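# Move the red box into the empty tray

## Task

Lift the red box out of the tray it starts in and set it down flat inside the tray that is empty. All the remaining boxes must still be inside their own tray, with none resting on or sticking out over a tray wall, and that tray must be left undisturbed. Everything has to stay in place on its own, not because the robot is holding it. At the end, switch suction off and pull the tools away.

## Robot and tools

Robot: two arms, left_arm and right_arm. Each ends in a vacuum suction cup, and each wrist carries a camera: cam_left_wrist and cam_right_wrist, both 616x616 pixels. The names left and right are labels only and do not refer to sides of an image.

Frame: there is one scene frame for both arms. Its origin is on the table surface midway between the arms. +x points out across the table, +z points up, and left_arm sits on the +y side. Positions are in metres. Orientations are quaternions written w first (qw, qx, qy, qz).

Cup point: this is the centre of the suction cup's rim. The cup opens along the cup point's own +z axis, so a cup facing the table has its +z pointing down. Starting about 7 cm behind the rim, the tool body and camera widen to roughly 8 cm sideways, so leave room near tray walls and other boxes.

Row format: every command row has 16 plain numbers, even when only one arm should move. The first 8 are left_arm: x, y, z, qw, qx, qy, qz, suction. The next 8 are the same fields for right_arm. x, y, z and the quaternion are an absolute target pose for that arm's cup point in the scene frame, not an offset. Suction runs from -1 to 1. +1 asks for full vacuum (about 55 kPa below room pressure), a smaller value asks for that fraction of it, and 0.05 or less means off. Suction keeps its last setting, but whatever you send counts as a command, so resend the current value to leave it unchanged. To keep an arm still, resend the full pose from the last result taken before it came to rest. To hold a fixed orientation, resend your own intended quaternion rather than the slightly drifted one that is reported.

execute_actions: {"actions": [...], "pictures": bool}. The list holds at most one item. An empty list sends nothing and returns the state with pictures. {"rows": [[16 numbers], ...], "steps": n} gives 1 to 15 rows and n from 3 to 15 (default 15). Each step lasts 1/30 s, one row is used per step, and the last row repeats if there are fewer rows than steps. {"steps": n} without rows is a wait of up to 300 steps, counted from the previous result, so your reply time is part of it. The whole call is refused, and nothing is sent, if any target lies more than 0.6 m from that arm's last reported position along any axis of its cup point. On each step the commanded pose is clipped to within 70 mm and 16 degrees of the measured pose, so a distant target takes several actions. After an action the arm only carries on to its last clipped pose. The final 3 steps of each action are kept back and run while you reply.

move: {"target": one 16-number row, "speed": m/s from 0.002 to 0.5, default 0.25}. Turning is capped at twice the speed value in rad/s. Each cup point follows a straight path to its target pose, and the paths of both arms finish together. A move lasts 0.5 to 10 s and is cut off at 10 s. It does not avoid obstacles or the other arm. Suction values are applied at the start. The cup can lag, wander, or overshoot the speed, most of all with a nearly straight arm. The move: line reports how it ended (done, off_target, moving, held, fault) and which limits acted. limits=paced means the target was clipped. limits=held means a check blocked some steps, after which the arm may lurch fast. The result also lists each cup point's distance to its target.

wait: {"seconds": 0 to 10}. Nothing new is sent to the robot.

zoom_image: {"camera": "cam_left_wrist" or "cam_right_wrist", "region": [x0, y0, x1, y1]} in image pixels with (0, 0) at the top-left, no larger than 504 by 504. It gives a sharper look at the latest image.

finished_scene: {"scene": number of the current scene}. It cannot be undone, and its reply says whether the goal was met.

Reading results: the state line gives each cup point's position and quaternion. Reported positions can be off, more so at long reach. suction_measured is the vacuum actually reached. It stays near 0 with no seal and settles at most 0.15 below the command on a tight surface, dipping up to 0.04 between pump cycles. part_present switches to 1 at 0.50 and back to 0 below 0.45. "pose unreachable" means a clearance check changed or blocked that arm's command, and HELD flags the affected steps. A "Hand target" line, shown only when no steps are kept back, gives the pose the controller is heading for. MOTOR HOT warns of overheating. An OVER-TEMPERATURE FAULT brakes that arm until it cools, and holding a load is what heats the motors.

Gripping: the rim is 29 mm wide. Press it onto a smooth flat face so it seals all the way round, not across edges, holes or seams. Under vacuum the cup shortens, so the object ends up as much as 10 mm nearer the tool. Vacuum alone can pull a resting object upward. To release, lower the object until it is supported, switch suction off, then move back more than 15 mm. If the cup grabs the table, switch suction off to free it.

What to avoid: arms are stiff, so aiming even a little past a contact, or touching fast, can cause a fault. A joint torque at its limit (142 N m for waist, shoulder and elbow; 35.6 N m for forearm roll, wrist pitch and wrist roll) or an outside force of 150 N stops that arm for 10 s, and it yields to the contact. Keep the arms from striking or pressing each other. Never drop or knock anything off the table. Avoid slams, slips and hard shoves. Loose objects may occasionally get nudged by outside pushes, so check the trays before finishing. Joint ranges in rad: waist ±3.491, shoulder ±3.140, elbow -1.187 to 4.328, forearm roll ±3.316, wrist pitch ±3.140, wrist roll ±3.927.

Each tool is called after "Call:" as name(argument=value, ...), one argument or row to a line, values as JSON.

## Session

Call:
execute_actions(
  actions=[],
)

Scene clock: 0.00 s of 4800.00 s.
left_arm: end_effector_position=(+0.5409, +0.4560, +0.3402) suction_measured=0.00 part_present=0 end_effector_quat_wxyz=(+0.002, -0.334, +0.943, +0.001) | right_arm: end_effector_position=(+0.4284, -0.3128, +0.3405) suction_measured=0.00 part_present=0 end_effector_quat_wxyz=(+0.001, +0.196, +0.981, +0.002)
Joint positions: left_arm=[ 0.263  0.129  0.191 -0.001 -1.628  0.259] | right_arm=[ 0.262  0.128  0.19  -0.002 -1.628 -0.785]
Joint velocities: left_arm=[-0.     0.     0.002 -0.001  0.    -0.   ] | right_arm=[-0.    -0.001 -0.     0.     0.001 -0.001]
Hand target (left_arm): +0.541, +0.456, +0.340; +0.002, -0.334, +0.943, +0.001
Hand target (right_arm): +0.428, -0.313, +0.340; +0.001, +0.196, +0.981, +0.002

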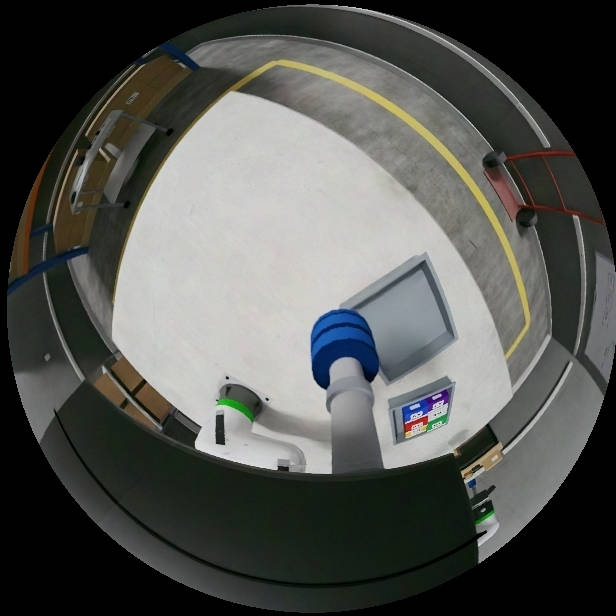

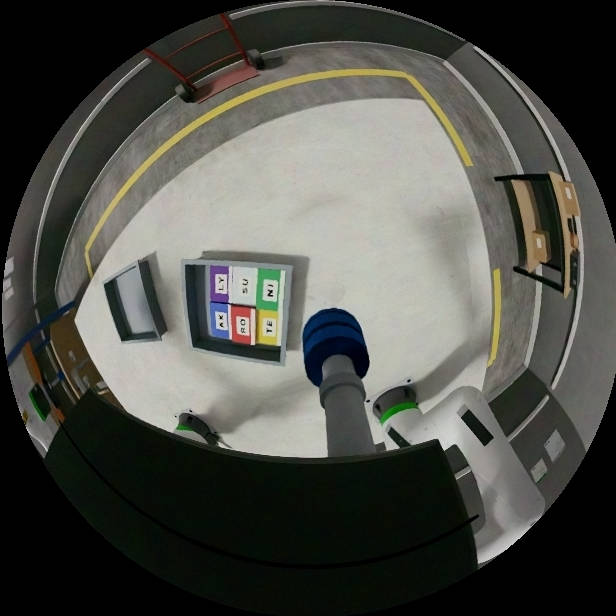

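Call:
move(
  target=[0.37,-0.085,0.14,0,0,1,0,0,0.40,-0.45,0.34,0.001,0.196,0.981,0.002,0],
  speed=0.4,
)

Call:
zoom_image(
  camera="cam_left_wrist",
  region=[180, 130, 480, 430],
)

Scene clock: 17.70 s of 4800.00 s.
left_arm: end_effector_position=(+0.3703, -0.0854, +0.1402) suction_measured=0.00 part_present=0 end_effector_quat_wxyz=(+0.000, +0.000, +1.000, -0.002) | right_arm: end_effector_position=(+0.4000, -0.4499, +0.3399) suction_measured=0.00 part_present=0 end_effector_quat_wxyz=(+0.002, +0.196, +0.981, +0.002)
Joint positions: left_arm=[-0.885  0.362  0.003  0.003 -1.209  0.725] | right_arm=[-0.007  0.06   0.114 -0.002 -1.621 -0.517]
Joint velocities: left_arm=[-0.001  0.002  0.002 -0.    -0.001  0.001] | right_arm=[ 0.    -0.001 -0.    -0.001 -0.     0.001]
Hand target (left_arm): +0.370, -0.085, +0.140; +0.000, +0.000, +1.000, -0.002
Hand target (right_arm): +0.400, -0.450, +0.340; +0.002, +0.196, +0.981, +0.002
Off the commanded pose (left_arm): 0.001 m, 0 deg.
Off the commanded pose (right_arm): 0.000 m, 0 deg.
Kept back: nothing.
After step 90, 12.57 s passed at rest.
move: done; limits=paced

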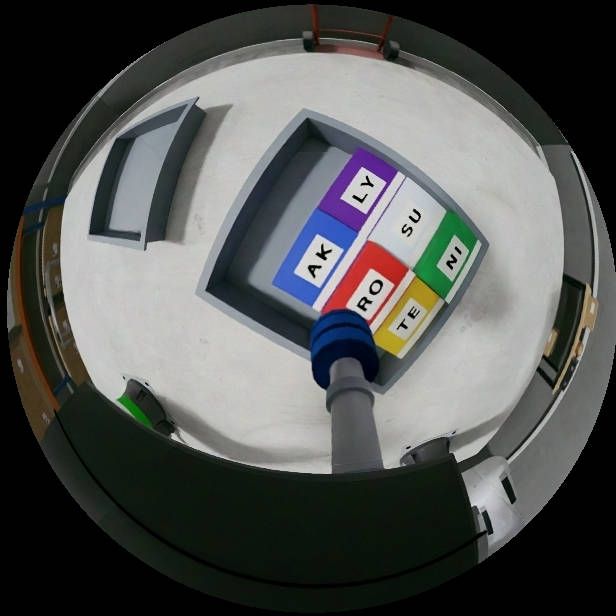

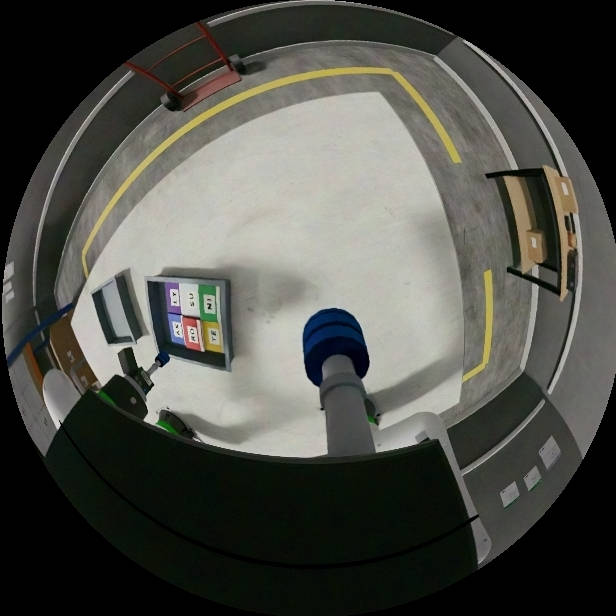

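Region (180, 130, 480, 430) of cam_left_wrist's 616x616 image, scaled by 1.680, with more detail than that image has.

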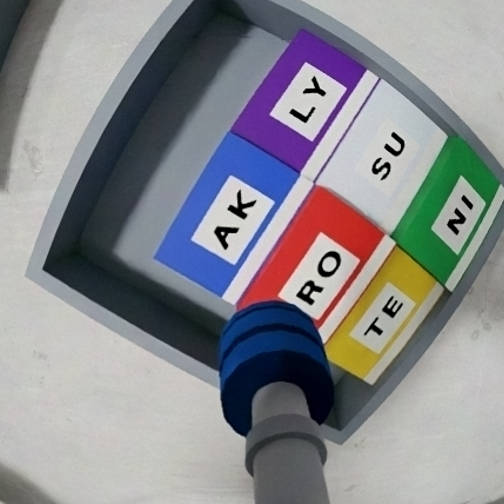

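Call:
move(
  target=[0.361,-0.117,0.085,0,0,1,0,0,0.40,-0.45,0.34,0.001,0.196,0.981,0.002,0],
  speed=0.15,
)

Scene clock: 18.73 s of 4800.00 s.
left_arm: end_effector_position=(+0.3610, -0.1170, +0.0851) suction_measured=0.00 part_present=0 end_effector_quat_wxyz=(-0.000, +0.000, +1.000, -0.000) | right_arm: end_effector_position=(+0.4000, -0.4500, +0.3400) suction_measured=0.00 part_present=0 end_effector_quat_wxyz=(+0.001, +0.196, +0.981, +0.002)
Joint positions: left_arm=[-0.938  0.466  0.012  0.    -1.116  0.78 ] | right_arm=[-0.007  0.06   0.115 -0.003 -1.623 -0.517]
Joint velocities: left_arm=[ 0.     0.001 -0.001 -0.     0.001  0.   ] | right_arm=[-0.    -0.    -0.     0.    -0.001 -0.   ]
Hand target (left_arm): +0.361, -0.117, +0.085; -0.000, +0.000, +1.000, -0.000
Hand target (right_arm): +0.400, -0.450, +0.340; +0.001, +0.196, +0.981, +0.002
Off the commanded pose (left_arm): 0.000 m, 0 deg.
Off the commanded pose (right_arm): 0.000 m, 0 deg.
Kept back: nothing.
move: done

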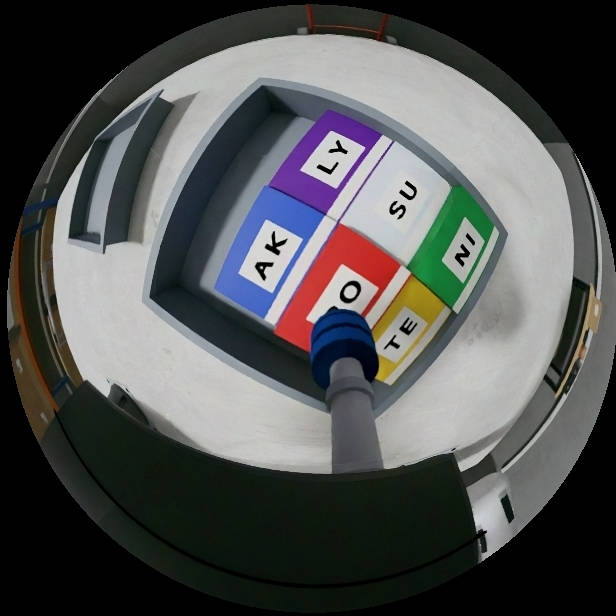

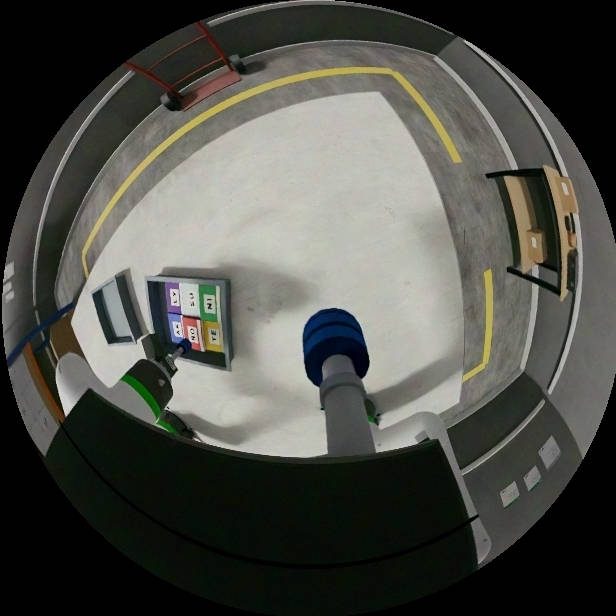

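Call:
move(
  target=[0.362,-0.114,0.058,0,0,1,0,1,0.40,-0.45,0.34,0.001,0.196,0.981,0.002,0],
  speed=0.05,
)

Scene clock: 19.80 s of 4800.00 s.
left_arm: end_effector_position=(+0.3620, -0.1140, +0.0580) suction_measured=0.00 part_present=0 end_effector_quat_wxyz=(+0.000, +0.000, +1.000, +0.000) | right_arm: end_effector_position=(+0.4000, -0.4500, +0.3400) suction_measured=0.00 part_present=0 end_effector_quat_wxyz=(+0.001, +0.196, +0.981, +0.002)
Joint positions: left_arm=[-0.934  0.492 -0.02  -0.    -1.059  0.775] | right_arm=[-0.007  0.06   0.115 -0.003 -1.623 -0.517]
Joint velocities: left_arm=[ 0.     0.001  0.    -0.     0.001 -0.   ] | right_arm=[ 0.    -0.001  0.     0.001 -0.001 -0.001]
Hand target (left_arm): +0.362, -0.114, +0.058; -0.000, +0.000, +1.000, -0.000
Hand target (right_arm): +0.400, -0.450, +0.340; +0.001, +0.196, +0.981, +0.002
Off the commanded pose (left_arm): 0.000 m, 0 deg.
Off the commanded pose (right_arm): 0.000 m, 0 deg.
Kept back: nothing.
move: done

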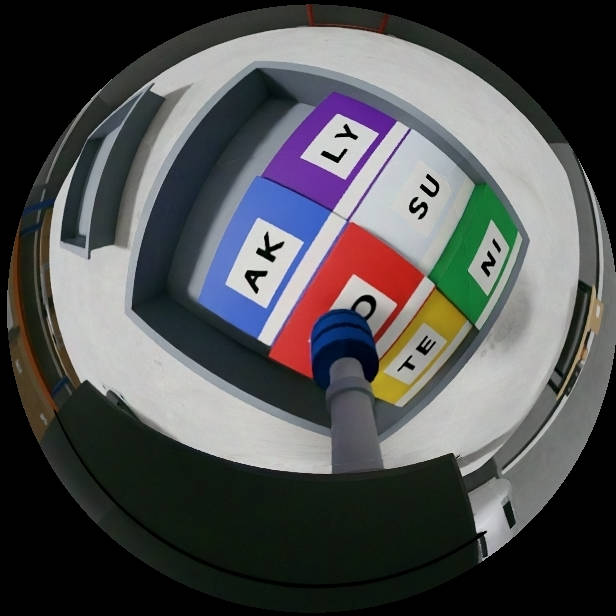

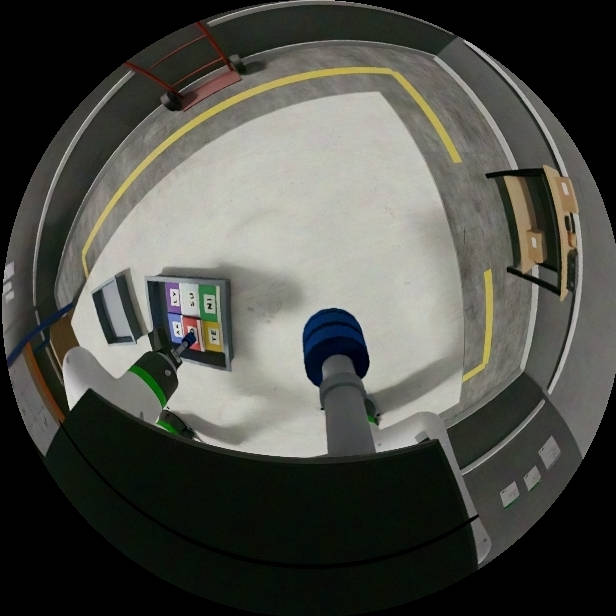

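Call:
move(
  target=[0.364,-0.115,0.043,0,0,1,0,1,0.40,-0.45,0.34,0.001,0.196,0.981,0.002,0],
  speed=0.02,
)

Scene clock: 21.03 s of 4800.00 s.
left_arm: end_effector_position=(+0.3640, -0.1150, +0.0431) suction_measured=0.85 part_present=1 end_effector_quat_wxyz=(-0.000, +0.000, +1.000, -0.000) | right_arm: end_effector_position=(+0.4000, -0.4500, +0.3400) suction_measured=0.00 part_present=0 end_effector_quat_wxyz=(+0.001, +0.196, +0.981, +0.002)
Joint positions: left_arm=[-0.932  0.515 -0.026  0.    -1.03   0.774] | right_arm=[-0.007  0.06   0.115 -0.003 -1.623 -0.517]
Joint velocities: left_arm=[ 0.     0.001 -0.001 -0.     0.001  0.   ] | right_arm=[-0.    -0.     0.     0.    -0.001 -0.   ]
Hand target (left_arm): +0.364, -0.115, +0.043; -0.000, +0.000, +1.000, -0.000
Hand target (right_arm): +0.400, -0.450, +0.340; +0.001, +0.196, +0.981, +0.002
Off the commanded pose (left_arm): 0.000 m, 0 deg.
Off the commanded pose (right_arm): 0.000 m, 0 deg.
Kept back: nothing.
move: done

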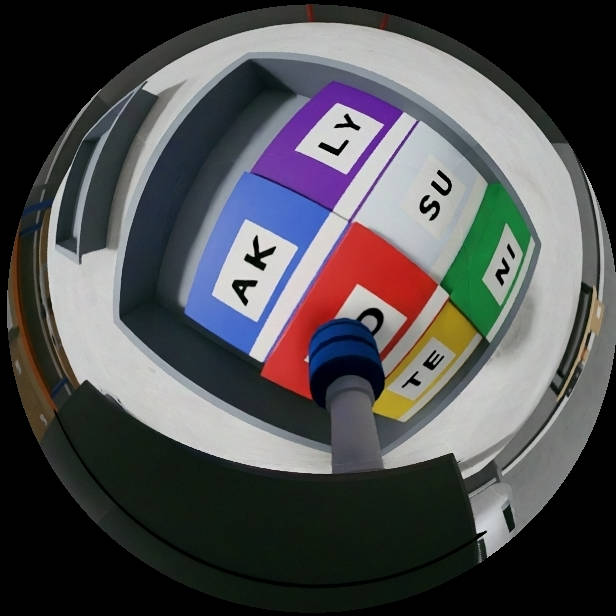

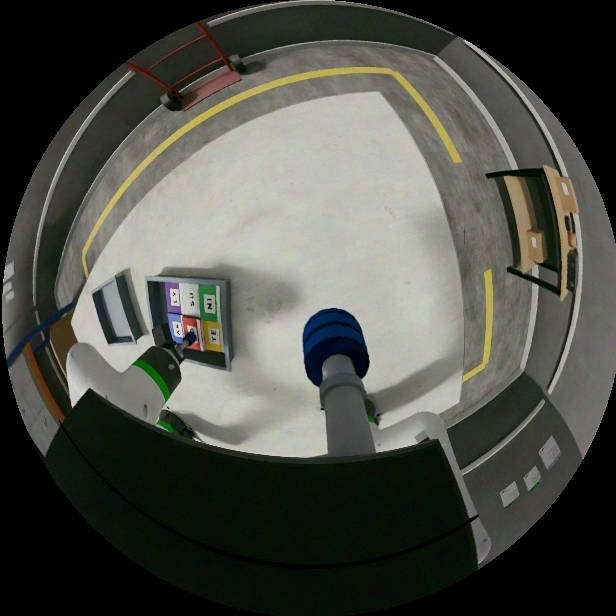

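Call:
move(
  target=[0.364,-0.115,0.14,0,0,1,0,1,0.40,-0.45,0.34,0.001,0.196,0.981,0.002,0],
  speed=0.07,
)

Scene clock: 22.97 s of 4800.00 s.
left_arm: end_effector_position=(+0.3640, -0.1150, +0.1399) suction_measured=0.98 part_present=1 end_effector_quat_wxyz=(+0.000, -0.000, +1.000, +0.000) | right_arm: end_effector_position=(+0.4000, -0.4500, +0.3400) suction_measured=0.00 part_present=0 end_effector_quat_wxyz=(+0.001, +0.196, +0.981, +0.002)
Joint positions: left_arm=[-0.932  0.414  0.075 -0.    -1.232  0.774] | right_arm=[-0.007  0.06   0.115 -0.003 -1.623 -0.517]
Joint velocities: left_arm=[-0.    -0.001  0.002 -0.    -0.001  0.001] | right_arm=[ 0.     0.001 -0.    -0.001  0.001 -0.001]
Hand target (left_arm): +0.364, -0.115, +0.140; +0.000, -0.000, +1.000, +0.000
Hand target (right_arm): +0.400, -0.450, +0.340; +0.001, +0.196, +0.981, +0.002
Off the commanded pose (left_arm): 0.000 m, 0 deg.
Off the commanded pose (right_arm): 0.000 m, 0 deg.
Kept back: nothing.
move: done

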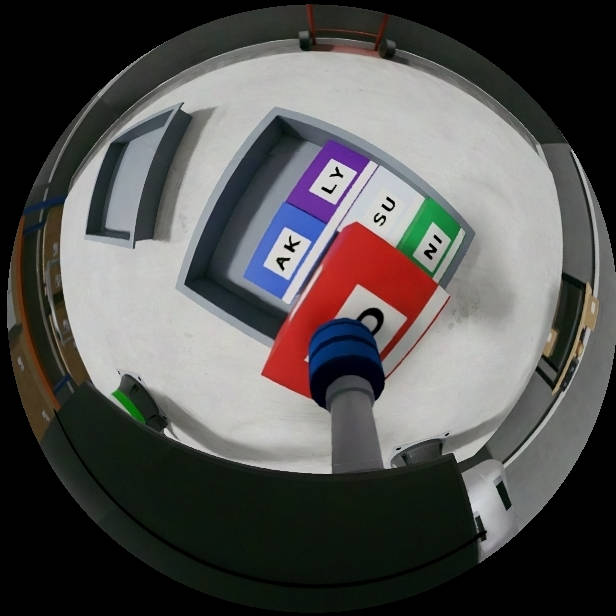

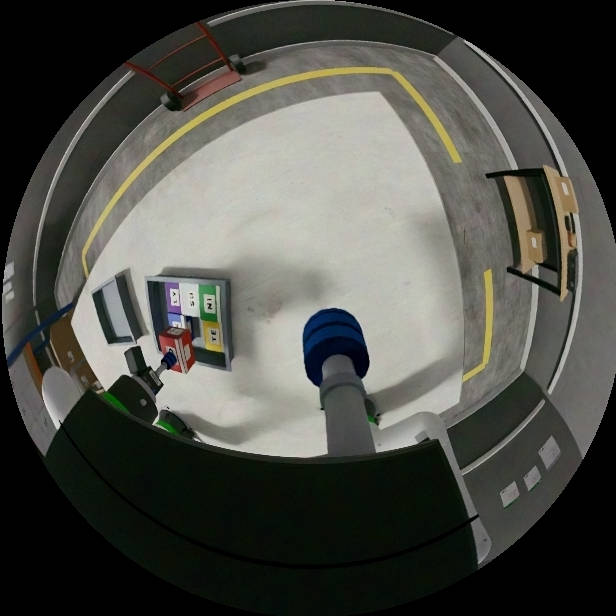

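Call:
move(
  target=[0.54,0.26,0.15,0,0,1,0,1,0.40,-0.45,0.34,0.001,0.196,0.981,0.002,0],
  speed=0.3,
)

Scene clock: 25.07 s of 4800.00 s.
left_arm: end_effector_position=(+0.5398, +0.2603, +0.1499) suction_measured=0.98 part_present=1 end_effector_quat_wxyz=(+0.000, +0.000, +1.000, +0.001) | right_arm: end_effector_position=(+0.4000, -0.4500, +0.3400) suction_measured=0.00 part_present=0 end_effector_quat_wxyz=(+0.001, +0.196, +0.981, +0.002)
Joint positions: left_arm=[-0.132  0.22  -0.155 -0.003 -1.196 -0.025] | right_arm=[-0.007  0.06   0.115 -0.003 -1.623 -0.517]
Joint velocities: left_arm=[ 0.002  0.001  0.     0.    -0.    -0.001] | right_arm=[ 0.     0.     0.     0.001 -0.     0.   ]
Hand target (left_arm): +0.540, +0.260, +0.150; +0.000, +0.000, +1.000, +0.001
Hand target (right_arm): +0.400, -0.450, +0.340; +0.001, +0.196, +0.981, +0.002
Off the commanded pose (left_arm): 0.000 m, 0 deg.
Off the commanded pose (right_arm): 0.000 m, 0 deg.
Kept back: nothing.
move: done

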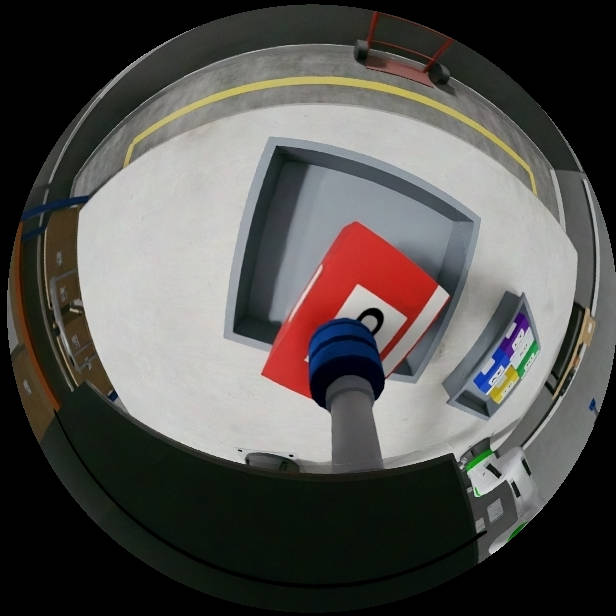

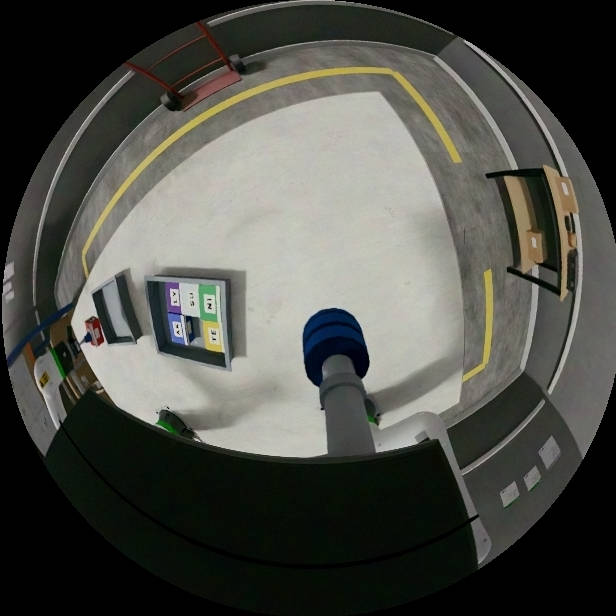

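Nearly the same view as scene 1; shift +0.016 x, −0.012 y.

Call:
move(
  target=[0.556,0.248,0.057,0,0,1,0,1,0.40,-0.45,0.34,0.001,0.196,0.981,0.002,0],
  speed=0.12,
)

Call:
move(
  target=[0.556,0.248,0.039,0,0,1,0,1,0.40,-0.45,0.34,0.001,0.196,0.981,0.002,0],
  speed=0.02,
)

Call:
execute_actions(
  actions=[
    {"rows":[[0.556,0.248,0.039,0,0,1,0,0,0.40,-0.45,0.34,0.001,0.196,0.981,0.002,0]],"steps":8},
  ],
)

Call:
move(
  target=[0.55,0.26,0.2,0,0,1,0,0,0.40,-0.45,0.34,0.001,0.196,0.981,0.002,0],
  speed=0.25,
)

Scene clock: 26.47 s of 4800.00 s.
left_arm: end_effector_position=(+0.5560, +0.2480, +0.0571) suction_measured=0.98 part_present=1 end_effector_quat_wxyz=(+0.000, +0.000, +1.000, -0.000) | right_arm: end_effector_position=(+0.4000, -0.4500, +0.3400) suction_measured=0.00 part_present=0 end_effector_quat_wxyz=(+0.001, +0.196, +0.981, +0.002)
Joint positions: left_arm=[-0.156  0.368 -0.205  0.    -0.998 -0.003] | right_arm=[-0.007  0.06   0.115 -0.003 -1.623 -0.517]
Joint velocities: left_arm=[-0.     0.001  0.    -0.     0.001  0.001] | right_arm=[-0.    -0.001 -0.    -0.     0.     0.   ]
Hand target (left_arm): +0.556, +0.248, +0.057; +0.000, +0.000, +1.000, -0.000
Hand target (right_arm): +0.400, -0.450, +0.340; +0.001, +0.196, +0.981, +0.002
Off the commanded pose (left_arm): 0.000 m, 0 deg.
Off the commanded pose (right_arm): 0.000 m, 0 deg.
Kept back: nothing.
move: done

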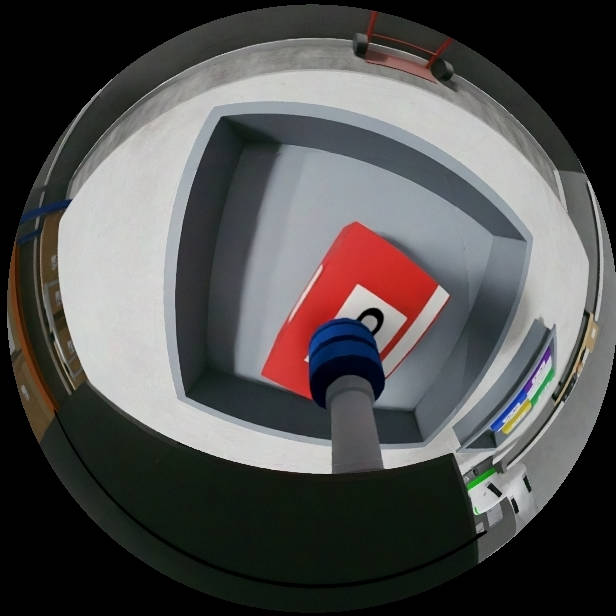

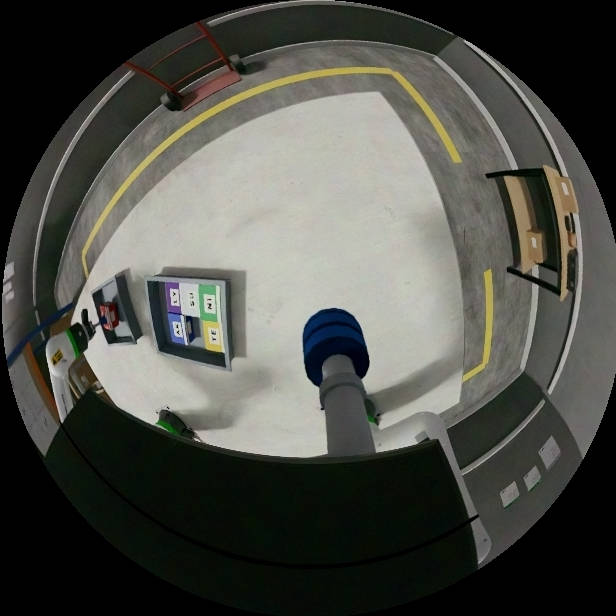

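Scene clock: 27.60 s of 4800.00 s.
left_arm: end_effector_position=(+0.5562, +0.2480, +0.0394) suction_measured=0.96 part_present=1 end_effector_quat_wxyz=(+0.000, -0.000, +1.000, -0.000) | right_arm: end_effector_position=(+0.4000, -0.4500, +0.3400) suction_measured=0.00 part_present=0 end_effector_quat_wxyz=(+0.001, +0.196, +0.981, +0.002)
Joint positions: left_arm=[-0.156  0.392 -0.22   0.    -0.958 -0.002] | right_arm=[-0.007  0.06   0.115 -0.003 -1.623 -0.517]
Joint velocities: left_arm=[ 0.     0.004 -0.    -0.     0.002 -0.001] | right_arm=[ 0.001 -0.001  0.    -0.001 -0.001 -0.   ]
Hand target (left_arm): +0.556, +0.248, +0.039; -0.000, +0.000, +1.000, -0.000
Hand target (right_arm): +0.400, -0.450, +0.340; +0.001, +0.196, +0.981, +0.002
Off the commanded pose (left_arm): 0.000 m, 0 deg.
Off the commanded pose (right_arm): 0.000 m, 0 deg.
Kept back: nothing.
move: done

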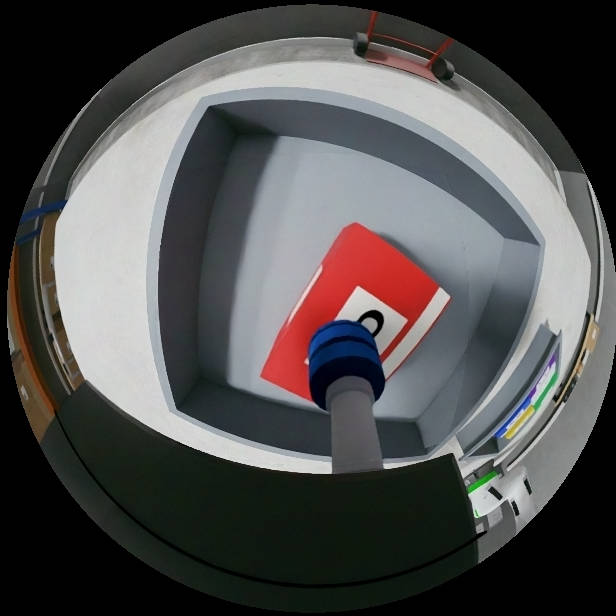

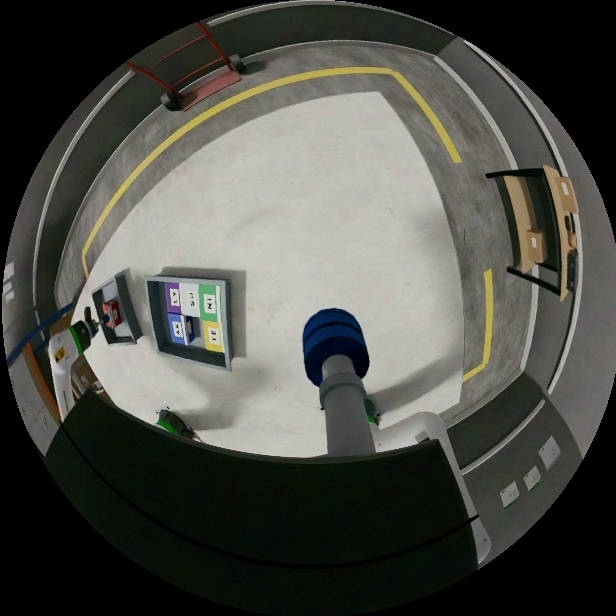

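Scene clock: 37.80 s of 4800.00 s.
left_arm: end_effector_position=(+0.5574, +0.2473, +0.0416) suction_measured=0.00 part_present=0 end_effector_quat_wxyz=(+0.002, -0.001, +1.000, -0.001) | right_arm: end_effector_position=(+0.4000, -0.4500, +0.3400) suction_measured=0.00 part_present=0 end_effector_quat_wxyz=(+0.001, +0.196, +0.981, +0.002)
Joint positions: left_arm=[-0.156  0.39  -0.217  0.003 -0.96  -0.002] | right_arm=[-0.007  0.06   0.115 -0.003 -1.623 -0.517]
Joint velocities: left_arm=[-0.     0.     0.001 -0.    -0.     0.   ] | right_arm=[-0.     0.     0.     0.001  0.001  0.   ]
Hand target (left_arm): +0.557, +0.247, +0.042; +0.002, -0.001, +1.000, -0.001
Hand target (right_arm): +0.400, -0.450, +0.340; +0.001, +0.196, +0.981, +0.002
Off the commanded pose (left_arm): 0.003 m, 0 deg.
Off the commanded pose (right_arm): 0.000 m, 0 deg.
FORCE FAULT: contact force on the left arm reached its limit, and that arm stopped for 10 seconds. The contact can be on any part of that arm, not only on its tool. That arm's remaining commands of this call were not run. That arm holds still and accepts commands again. Move the arm away from the contact; if what it grips holds it there, let go first. Pushing or pulling that hard again can fault the arm again.
Kept back: nothing.
The stop of the left arm began at step 6 of this call (marked STOPPED below). From that step on that arm followed nothing that you had sent. 3 of its steps, steps kept back included, did not run and will not run. The other arm was sent all steps of this action in this call, none kept back. Nothing is kept back now.
Steps of this call (steps 1 to 5: the first 5 steps of this action; steps 6 to 8: the last 3 steps of this action, not kept back; steps 9 to 306: the stop continued). Readings (end_effector_position | what the end effector reports):
1: left_arm (+0.5561, +0.2480, +0.0394) | right_arm (+0.4000, -0.4500, +0.3400) | left_arm suction_measured=0.08 part_present=0 | right_arm suction_measured=0.00 part_present=0
2: left_arm (+0.5561, +0.2480, +0.0394) | right_arm (+0.4000, -0.4500, +0.3400) | left_arm suction_measured=0.00 part_present=0 | right_arm suction_measured=0.00 part_present=0
4: left_arm (+0.5561, +0.2480, +0.0393) | right_arm (+0.4000, -0.4500, +0.3400) | left_arm suction_measured=0.00 part_present=0 | right_arm suction_measured=0.00 part_present=0
6: left_arm (+0.5566, +0.2477, +0.0404) | right_arm (+0.4000, -0.4500, +0.3400) | left_arm suction_measured=0.00 part_present=0 | right_arm suction_measured=0.00 part_present=0 STOPPED (the left arm)
8: left_arm (+0.5572, +0.2474, +0.0414) | right_arm (+0.4000, -0.4500, +0.3400) | left_arm suction_measured=0.00 part_present=0 | right_arm suction_measured=0.00 part_present=0
306: the state above

not run: a fault stop came before this call.

Call:
move(
  target=[0.55,0.26,0.2,0,0,1,0,0,0.40,-0.45,0.34,0.001,0.196,0.981,0.002,0],
  speed=0.25,
)

Scene clock: 39.13 s of 4800.00 s.
left_arm: end_effector_position=(+0.5500, +0.2600, +0.1998) suction_measured=0.00 part_present=0 end_effector_quat_wxyz=(-0.000, -0.000, +1.000, +0.000) | right_arm: end_effector_position=(+0.4000, -0.4500, +0.3400) suction_measured=0.00 part_present=0 end_effector_quat_wxyz=(+0.001, +0.196, +0.981, +0.002)
Joint positions: left_arm=[-0.132  0.206 -0.05  -0.    -1.315 -0.026] | right_arm=[-0.007  0.06   0.115 -0.003 -1.623 -0.517]
Joint velocities: left_arm=[ 0.001 -0.001 -0.001  0.    -0.001 -0.   ] | right_arm=[-0.    -0.    -0.    -0.001 -0.001  0.   ]
Hand target (left_arm): +0.550, +0.260, +0.200; -0.000, -0.000, +1.000, +0.000
Hand target (right_arm): +0.400, -0.450, +0.340; +0.001, +0.196, +0.981, +0.002
Off the commanded pose (left_arm): 0.000 m, 0 deg.
Off the commanded pose (right_arm): 0.000 m, 0 deg.
Kept back: nothing.
move: done

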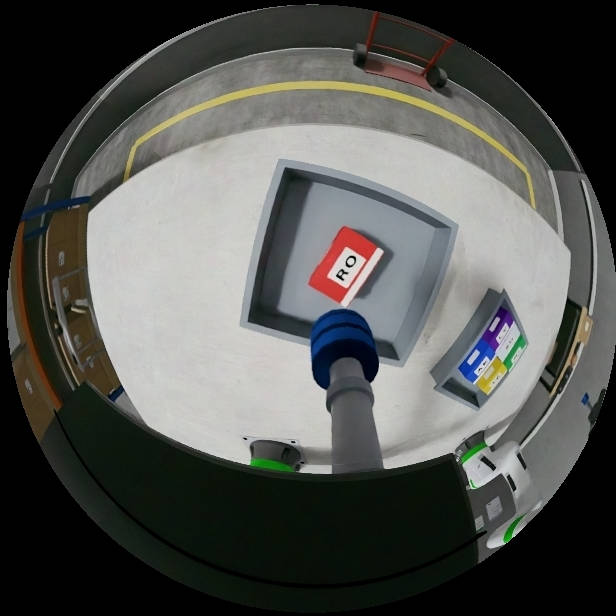

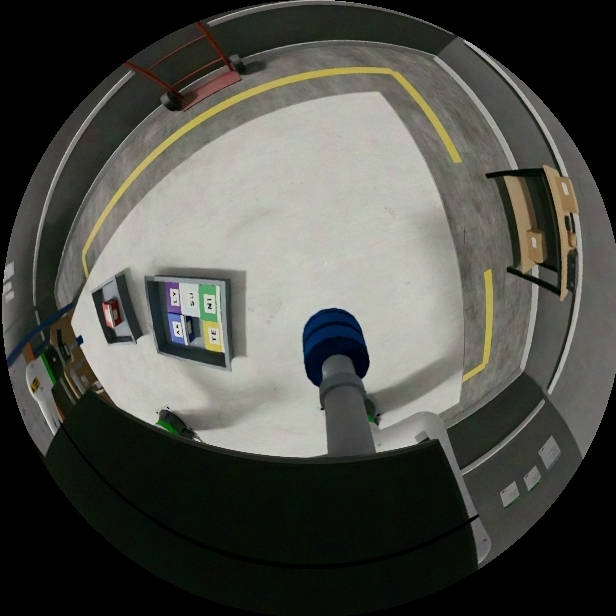

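Call:
finished_scene(
  scene=2,
)

The scene is finished: the task was done.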